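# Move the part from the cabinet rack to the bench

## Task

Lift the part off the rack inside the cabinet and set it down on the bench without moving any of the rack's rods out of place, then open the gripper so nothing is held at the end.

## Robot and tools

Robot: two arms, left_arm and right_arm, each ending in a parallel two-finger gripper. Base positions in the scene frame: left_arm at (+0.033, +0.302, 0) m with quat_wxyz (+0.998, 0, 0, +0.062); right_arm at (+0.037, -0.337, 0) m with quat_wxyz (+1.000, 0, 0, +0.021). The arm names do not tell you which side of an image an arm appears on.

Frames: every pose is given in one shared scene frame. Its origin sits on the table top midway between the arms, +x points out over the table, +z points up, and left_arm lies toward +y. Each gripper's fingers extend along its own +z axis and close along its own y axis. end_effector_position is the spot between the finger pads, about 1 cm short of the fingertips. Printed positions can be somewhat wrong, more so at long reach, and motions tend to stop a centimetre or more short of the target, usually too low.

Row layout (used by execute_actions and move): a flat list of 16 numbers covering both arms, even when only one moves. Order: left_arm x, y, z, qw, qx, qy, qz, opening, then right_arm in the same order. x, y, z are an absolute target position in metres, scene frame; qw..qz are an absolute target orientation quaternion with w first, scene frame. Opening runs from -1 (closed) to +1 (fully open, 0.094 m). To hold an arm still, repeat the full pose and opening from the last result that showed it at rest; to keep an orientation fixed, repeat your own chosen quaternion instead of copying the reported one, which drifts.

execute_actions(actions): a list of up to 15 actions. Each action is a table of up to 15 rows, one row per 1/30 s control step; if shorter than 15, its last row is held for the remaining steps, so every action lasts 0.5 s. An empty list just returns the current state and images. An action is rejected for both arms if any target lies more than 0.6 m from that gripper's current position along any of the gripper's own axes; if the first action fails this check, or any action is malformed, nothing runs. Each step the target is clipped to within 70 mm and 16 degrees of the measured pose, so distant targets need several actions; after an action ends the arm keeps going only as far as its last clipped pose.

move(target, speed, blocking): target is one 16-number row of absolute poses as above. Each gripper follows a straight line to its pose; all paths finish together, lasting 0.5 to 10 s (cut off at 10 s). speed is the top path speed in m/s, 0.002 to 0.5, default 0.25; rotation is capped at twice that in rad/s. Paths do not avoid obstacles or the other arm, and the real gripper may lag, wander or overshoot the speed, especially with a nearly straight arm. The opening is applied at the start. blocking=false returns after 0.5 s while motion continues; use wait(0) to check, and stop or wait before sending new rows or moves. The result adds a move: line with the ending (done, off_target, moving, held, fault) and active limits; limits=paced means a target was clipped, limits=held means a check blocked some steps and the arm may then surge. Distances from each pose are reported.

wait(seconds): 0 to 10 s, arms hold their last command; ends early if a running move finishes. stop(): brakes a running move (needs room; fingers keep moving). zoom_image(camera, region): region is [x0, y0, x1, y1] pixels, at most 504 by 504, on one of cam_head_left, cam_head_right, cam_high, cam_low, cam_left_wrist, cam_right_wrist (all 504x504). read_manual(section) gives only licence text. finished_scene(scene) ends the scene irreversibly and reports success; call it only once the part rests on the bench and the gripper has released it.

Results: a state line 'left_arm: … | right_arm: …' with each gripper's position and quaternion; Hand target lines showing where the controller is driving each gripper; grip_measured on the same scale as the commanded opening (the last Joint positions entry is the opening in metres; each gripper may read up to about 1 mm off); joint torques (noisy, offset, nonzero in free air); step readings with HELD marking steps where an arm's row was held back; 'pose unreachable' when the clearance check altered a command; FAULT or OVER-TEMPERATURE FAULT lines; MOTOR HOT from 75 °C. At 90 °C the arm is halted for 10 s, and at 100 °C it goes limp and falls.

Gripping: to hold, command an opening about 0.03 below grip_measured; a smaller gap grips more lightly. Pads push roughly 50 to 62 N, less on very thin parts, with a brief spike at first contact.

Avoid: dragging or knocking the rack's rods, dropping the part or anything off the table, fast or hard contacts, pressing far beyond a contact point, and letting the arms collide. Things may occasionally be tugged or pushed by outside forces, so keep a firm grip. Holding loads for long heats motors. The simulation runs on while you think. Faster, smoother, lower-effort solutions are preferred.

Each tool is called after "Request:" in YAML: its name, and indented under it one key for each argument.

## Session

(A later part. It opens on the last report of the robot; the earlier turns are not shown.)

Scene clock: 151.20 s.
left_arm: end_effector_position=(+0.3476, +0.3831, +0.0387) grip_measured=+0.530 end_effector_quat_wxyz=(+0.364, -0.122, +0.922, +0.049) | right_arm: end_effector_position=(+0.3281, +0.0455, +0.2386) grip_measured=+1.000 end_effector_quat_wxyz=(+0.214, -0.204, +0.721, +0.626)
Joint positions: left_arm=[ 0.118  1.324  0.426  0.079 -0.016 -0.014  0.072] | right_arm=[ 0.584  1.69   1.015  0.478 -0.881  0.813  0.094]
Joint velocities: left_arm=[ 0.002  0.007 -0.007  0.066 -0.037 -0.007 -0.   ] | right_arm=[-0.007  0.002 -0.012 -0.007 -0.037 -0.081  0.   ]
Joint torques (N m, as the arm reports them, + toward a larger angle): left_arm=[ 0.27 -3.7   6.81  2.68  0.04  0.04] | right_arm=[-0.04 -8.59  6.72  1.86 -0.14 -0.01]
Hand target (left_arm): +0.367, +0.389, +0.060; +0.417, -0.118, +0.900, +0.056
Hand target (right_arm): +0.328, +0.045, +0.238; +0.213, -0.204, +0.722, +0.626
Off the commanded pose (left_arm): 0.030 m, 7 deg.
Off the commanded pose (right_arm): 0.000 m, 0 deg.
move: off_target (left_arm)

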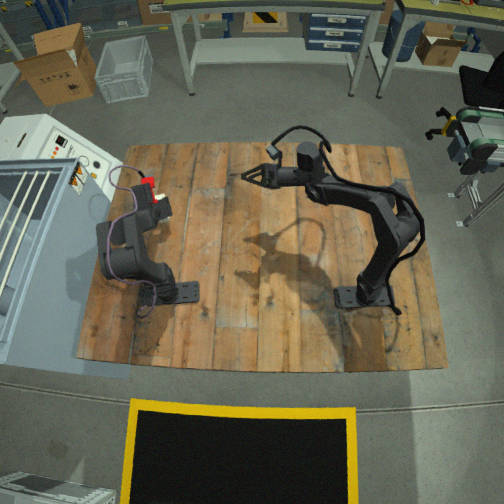

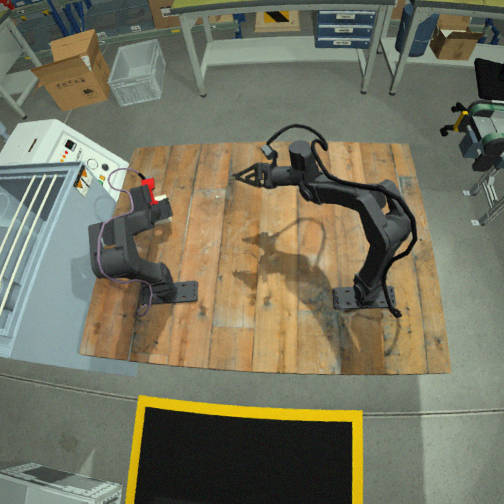

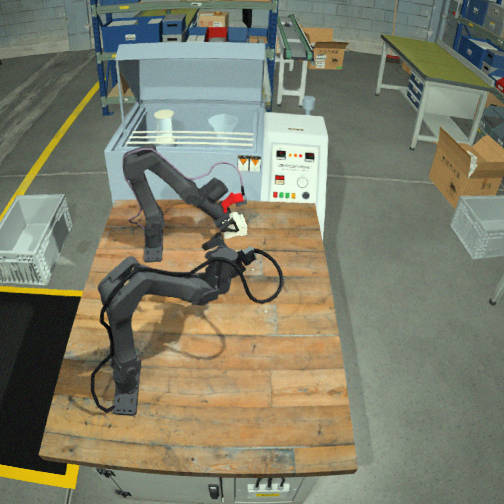

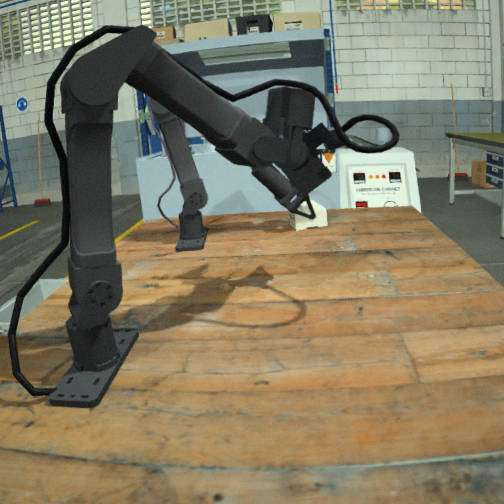

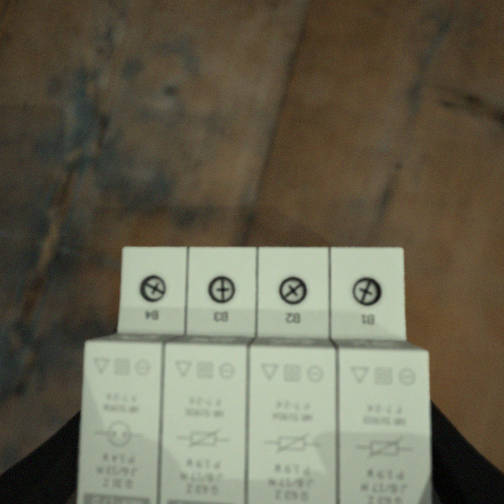

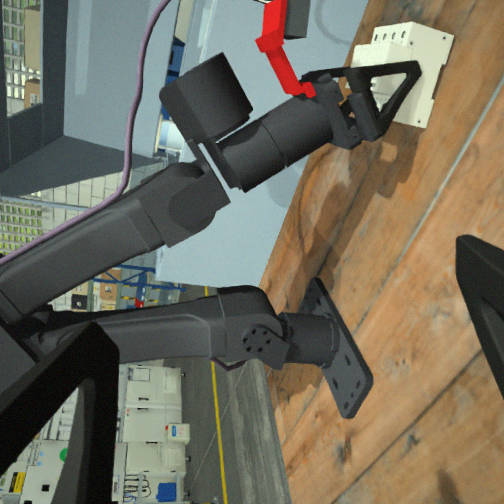

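Request:
move:
  target: [0.365,0.389,0.047,0.3874,-0.1202,0.9128,0.051,0.495, 0.3281,0.0454,0.2382,0.213,-0.204,0.722,0.626,1]
  speed: 0.02

Request:
zoom_image:
  camera: "cam_low"
  region: [250, 170, 370, 250]

Scene clock: 157.00 s.
left_arm: end_effector_position=(+0.3483, +0.3833, +0.0363) grip_measured=+0.530 end_effector_quat_wxyz=(+0.362, -0.117, +0.923, +0.051) | right_arm: end_effector_position=(+0.3281, +0.0455, +0.2386) grip_measured=+1.000 end_effector_quat_wxyz=(+0.214, -0.204, +0.721, +0.626)
Joint positions: left_arm=[ 0.118  1.337  0.425  0.09  -0.016 -0.004  0.072] | right_arm=[ 0.584  1.69   1.015  0.478 -0.881  0.813  0.094]
Joint velocities: left_arm=[ 0.002 -0.012 -0.002 -0.066 -0.022 -0.051 -0.   ] | right_arm=[-0.007 -0.002 -0.002  0.051 -0.037  0.051  0.   ]
Joint torques (N m, as the arm reports them, + toward a larger angle): left_arm=[ 0.56 -2.    8.87  2.12  0.05 -0.05] | right_arm=[-0.04 -8.58  6.73  1.85 -0.14 -0.01]
Hand target (left_arm): +0.364, +0.388, +0.048; +0.387, -0.120, +0.913, +0.051
Hand target (right_arm): +0.328, +0.045, +0.238; +0.213, -0.204, +0.722, +0.626
Off the commanded pose (left_arm): 0.021 m, 3 deg.
Off the commanded pose (right_arm): 0.000 m, 0 deg.
move: off_target (left_arm)

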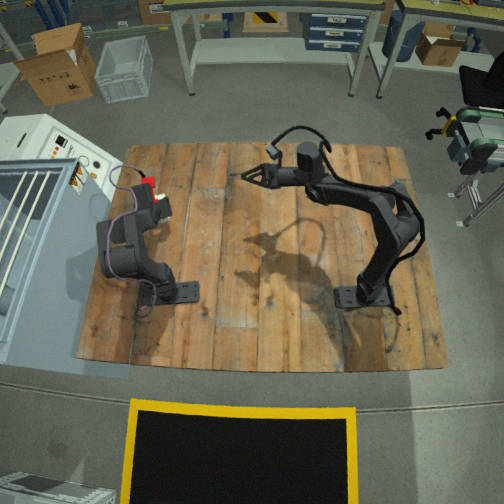

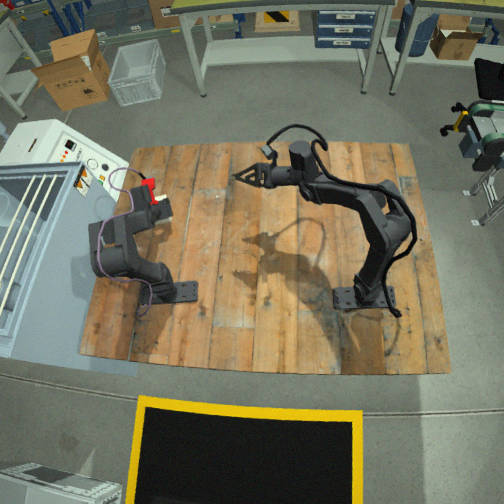

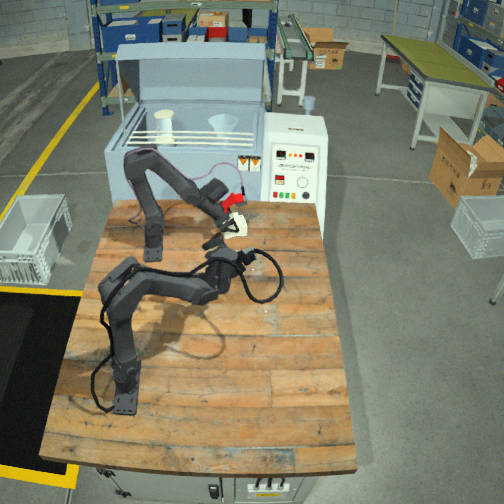

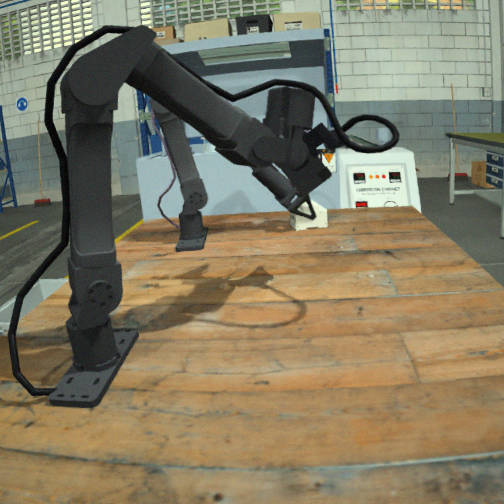

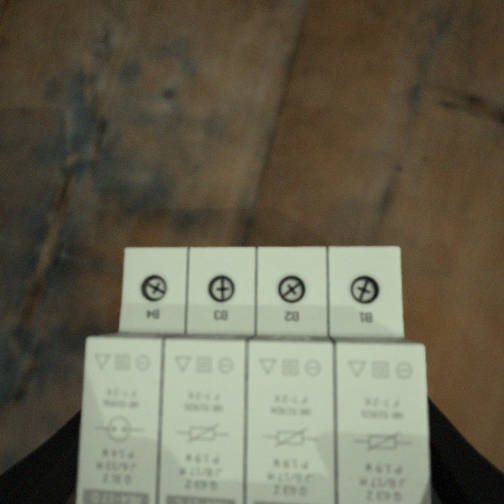

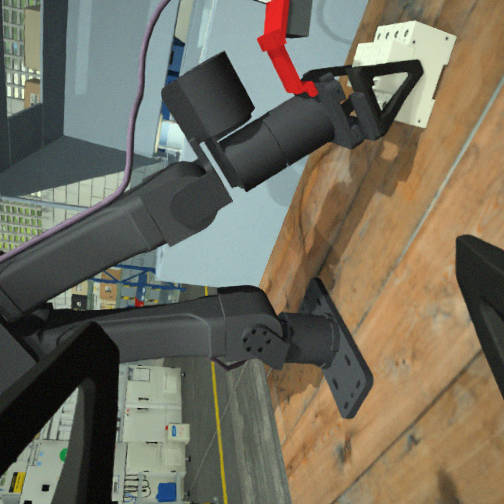

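Region (250, 170, 370, 250) of cam_low's 504x504 image, scaled by 4.200, with more detail than that image has.

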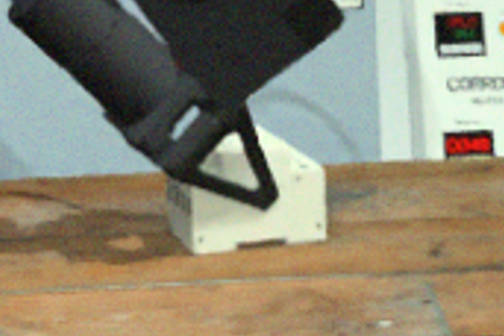

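It's touching the table. Release and retreat.

Request:
execute_actions:
  actions:
    - [[0.355,0.386,0.047,0.3874,-0.1202,0.9128,0.051,0.56, 0.3281,0.0454,0.2382,0.213,-0.204,0.722,0.626,1],[0.355,0.386,0.047,0.3874,-0.1202,0.9128,0.051,0.56, 0.3281,0.0454,0.2382,0.213,-0.204,0.722,0.626,1],[0.355,0.386,0.047,0.3874,-0.1202,0.9128,0.051,0.56, 0.3281,0.0454,0.2382,0.213,-0.204,0.722,0.626,1],[0.355,0.386,0.047,0.3874,-0.1202,0.9128,0.051,0.56, 0.3281,0.0454,0.2382,0.213,-0.204,0.722,0.626,1],[0.355,0.386,0.047,0.3874,-0.1202,0.9128,0.051,1, 0.3281,0.0454,0.2382,0.213,-0.204,0.722,0.626,1]]

Request:
move:
  target: [0.32,0.377,0.15,0.3874,-0.1202,0.9128,0.051,1, 0.3281,0.0454,0.2382,0.213,-0.204,0.722,0.626,1]
  speed: 0.15

Request:
zoom_image:
  camera: "cam_high"
  region: [100, 90, 300, 250]

Scene clock: 167.40 s.
left_arm: end_effector_position=(+0.3490, +0.3833, +0.0370) grip_measured=+1.000 end_effector_quat_wxyz=(+0.364, -0.117, +0.923, +0.051) | right_arm: end_effector_position=(+0.3281, +0.0455, +0.2386) grip_measured=+1.000 end_effector_quat_wxyz=(+0.214, -0.204, +0.721, +0.626)
Joint positions: left_arm=[ 0.118  1.337  0.425  0.094 -0.016 -0.004  0.094] | right_arm=[ 0.584  1.69   1.015  0.478 -0.881  0.813  0.094]
Joint velocities: left_arm=[-0.012  0.007  0.002  0.037  0.022  0.022  0.   ] | right_arm=[-0.007 -0.002  0.007  0.051 -0.022  0.051  0.   ]
Joint torques (N m, as the arm reports them, + toward a larger angle): left_arm=[ 0.4  -4.72  6.07  1.99  0.05 -0.07] | right_arm=[-0.05 -8.59  6.72  1.85 -0.14  0.  ]
Hand target (left_arm): +0.355, +0.386, +0.047; +0.387, -0.120, +0.913, +0.051
Hand target (right_arm): +0.328, +0.045, +0.238; +0.213, -0.204, +0.722, +0.626
Off the commanded pose (left_arm): 0.012 m, 3 deg.
Off the commanded pose (right_arm): 0.000 m, 0 deg.
Step readings (end_effector_position):
0: left_arm (+0.3483, +0.3833, +0.0363) | right_arm (+0.3281, +0.0455, +0.2386)
1: left_arm (+0.3484, +0.3833, +0.0365) | right_arm (+0.3281, +0.0455, +0.2386)
2: left_arm (+0.3486, +0.3832, +0.0366) | right_arm (+0.3281, +0.0455, +0.2386)
4: left_arm (+0.3487, +0.3833, +0.0367) | right_arm (+0.3281, +0.0455, +0.2386)
8: left_arm (+0.3489, +0.3833, +0.0368) | right_arm (+0.3281, +0.0455, +0.2386)
15: end_effector_position above

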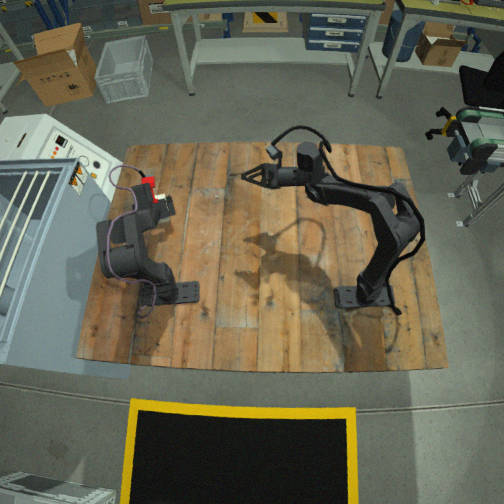

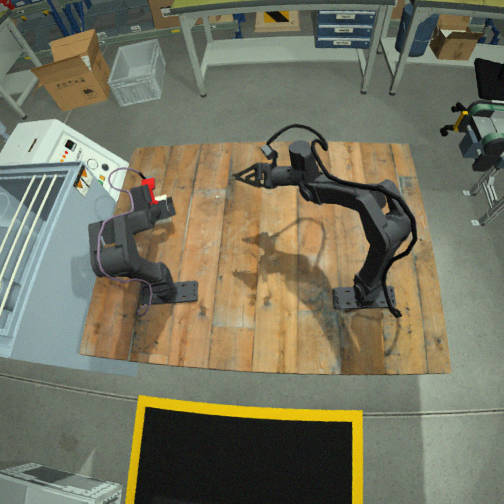

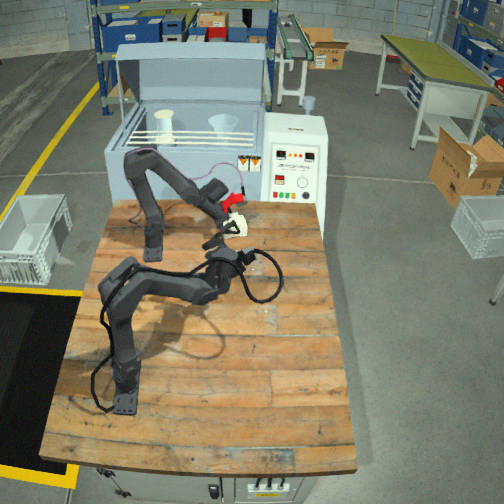

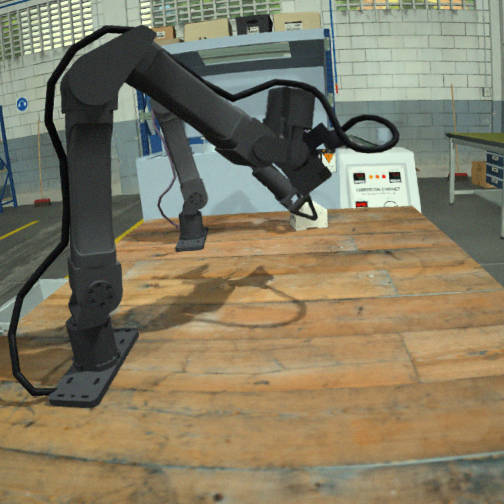

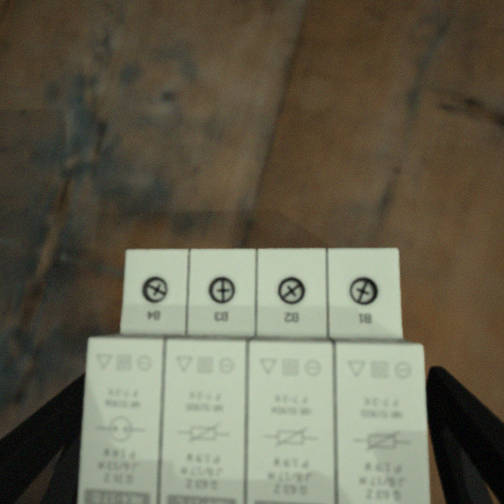

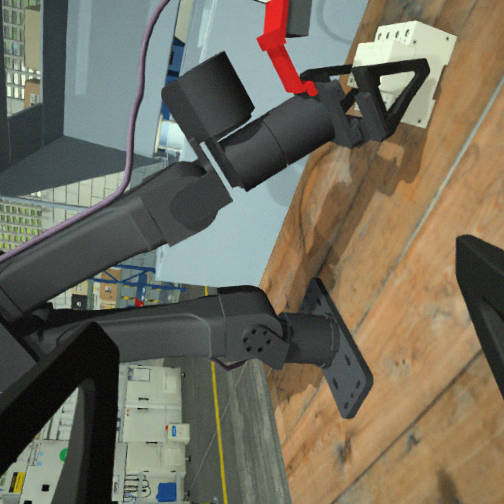

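Scene clock: 168.93 s.
left_arm: end_effector_position=(+0.3136, +0.3745, +0.1232) grip_measured=+1.000 end_effector_quat_wxyz=(+0.355, -0.117, +0.926, +0.049) | right_arm: end_effector_position=(+0.3281, +0.0455, +0.2386) grip_measured=+1.000 end_effector_quat_wxyz=(+0.214, -0.204, +0.721, +0.626)
Joint positions: left_arm=[ 0.118  0.98   0.622 -0.48  -0.015 -0.004  0.094] | right_arm=[ 0.584  1.69   1.015  0.478 -0.881  0.813  0.094]
Joint velocities: left_arm=[ 0.002  0.002  0.002 -0.051 -0.051 -0.051  0.   ] | right_arm=[-0.012 -0.002 -0.007  0.037 -0.051 -0.095  0.   ]
Joint torques (N m, as the arm reports them, + toward a larger angle): left_arm=[ 0.54 -3.78 11.17  1.62  0.04 -0.05] | right_arm=[-0.05 -8.59  6.72  1.85 -0.13  0.  ]
Hand target (left_arm): +0.321, +0.378, +0.149; +0.387, -0.120, +0.913, +0.051
Hand target (right_arm): +0.328, +0.045, +0.238; +0.213, -0.204, +0.722, +0.626
Off the commanded pose (left_arm): 0.028 m, 4 deg.
Off the commanded pose (right_arm): 0.000 m, 0 deg.
move: off_target (left_arm)

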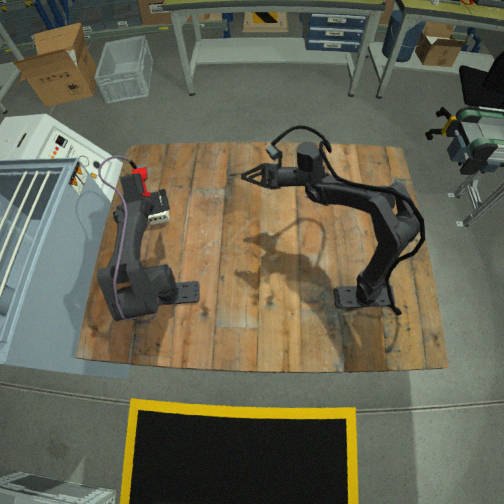

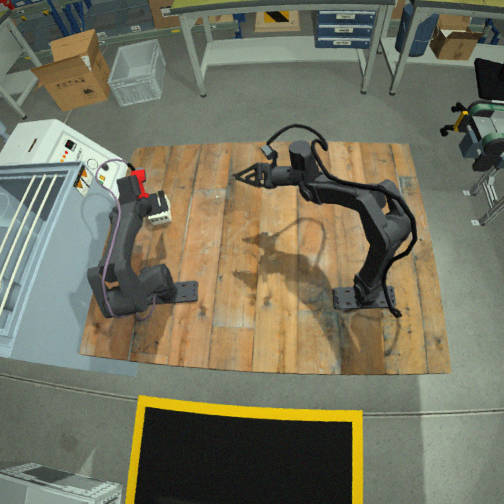

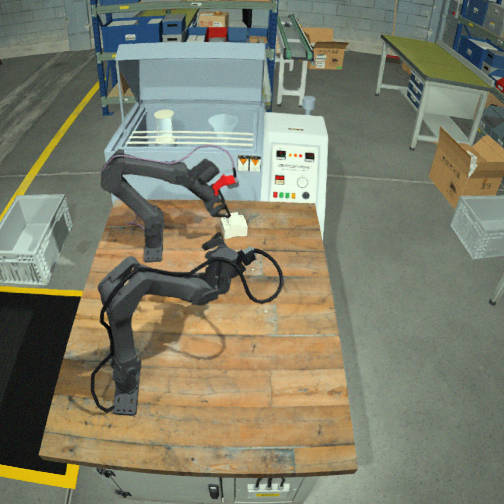

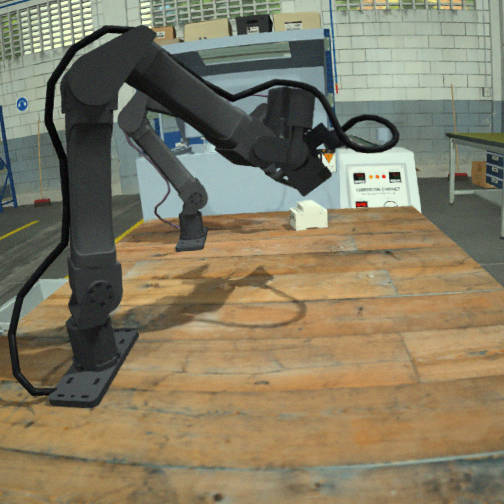

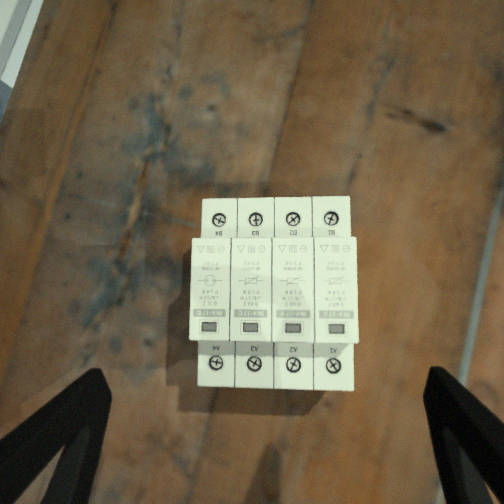

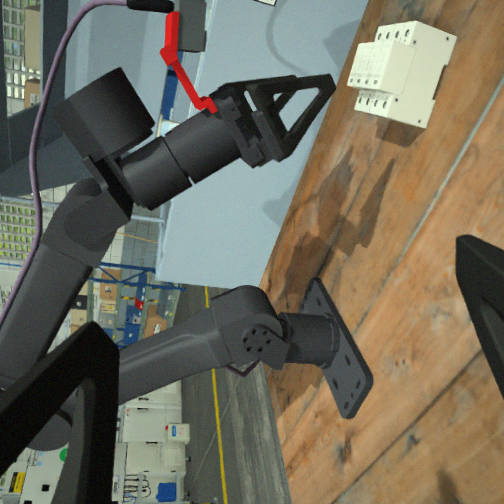

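Region (100, 90, 300, 250) of cam_high's 504x504 image, scaled by 2.520, with more detail than that image has; it fills the top 403 rows of this view, and the rest is white.

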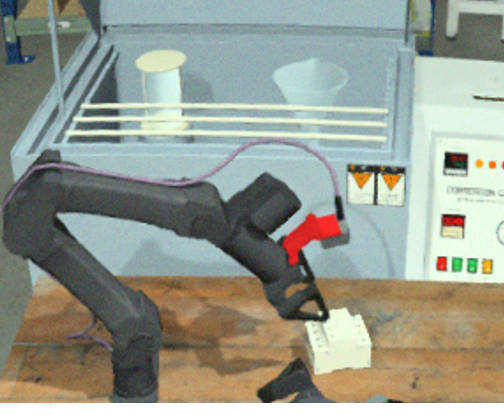

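Request:
finished_scene:
  scene: 1

The scene is finished: the task was done.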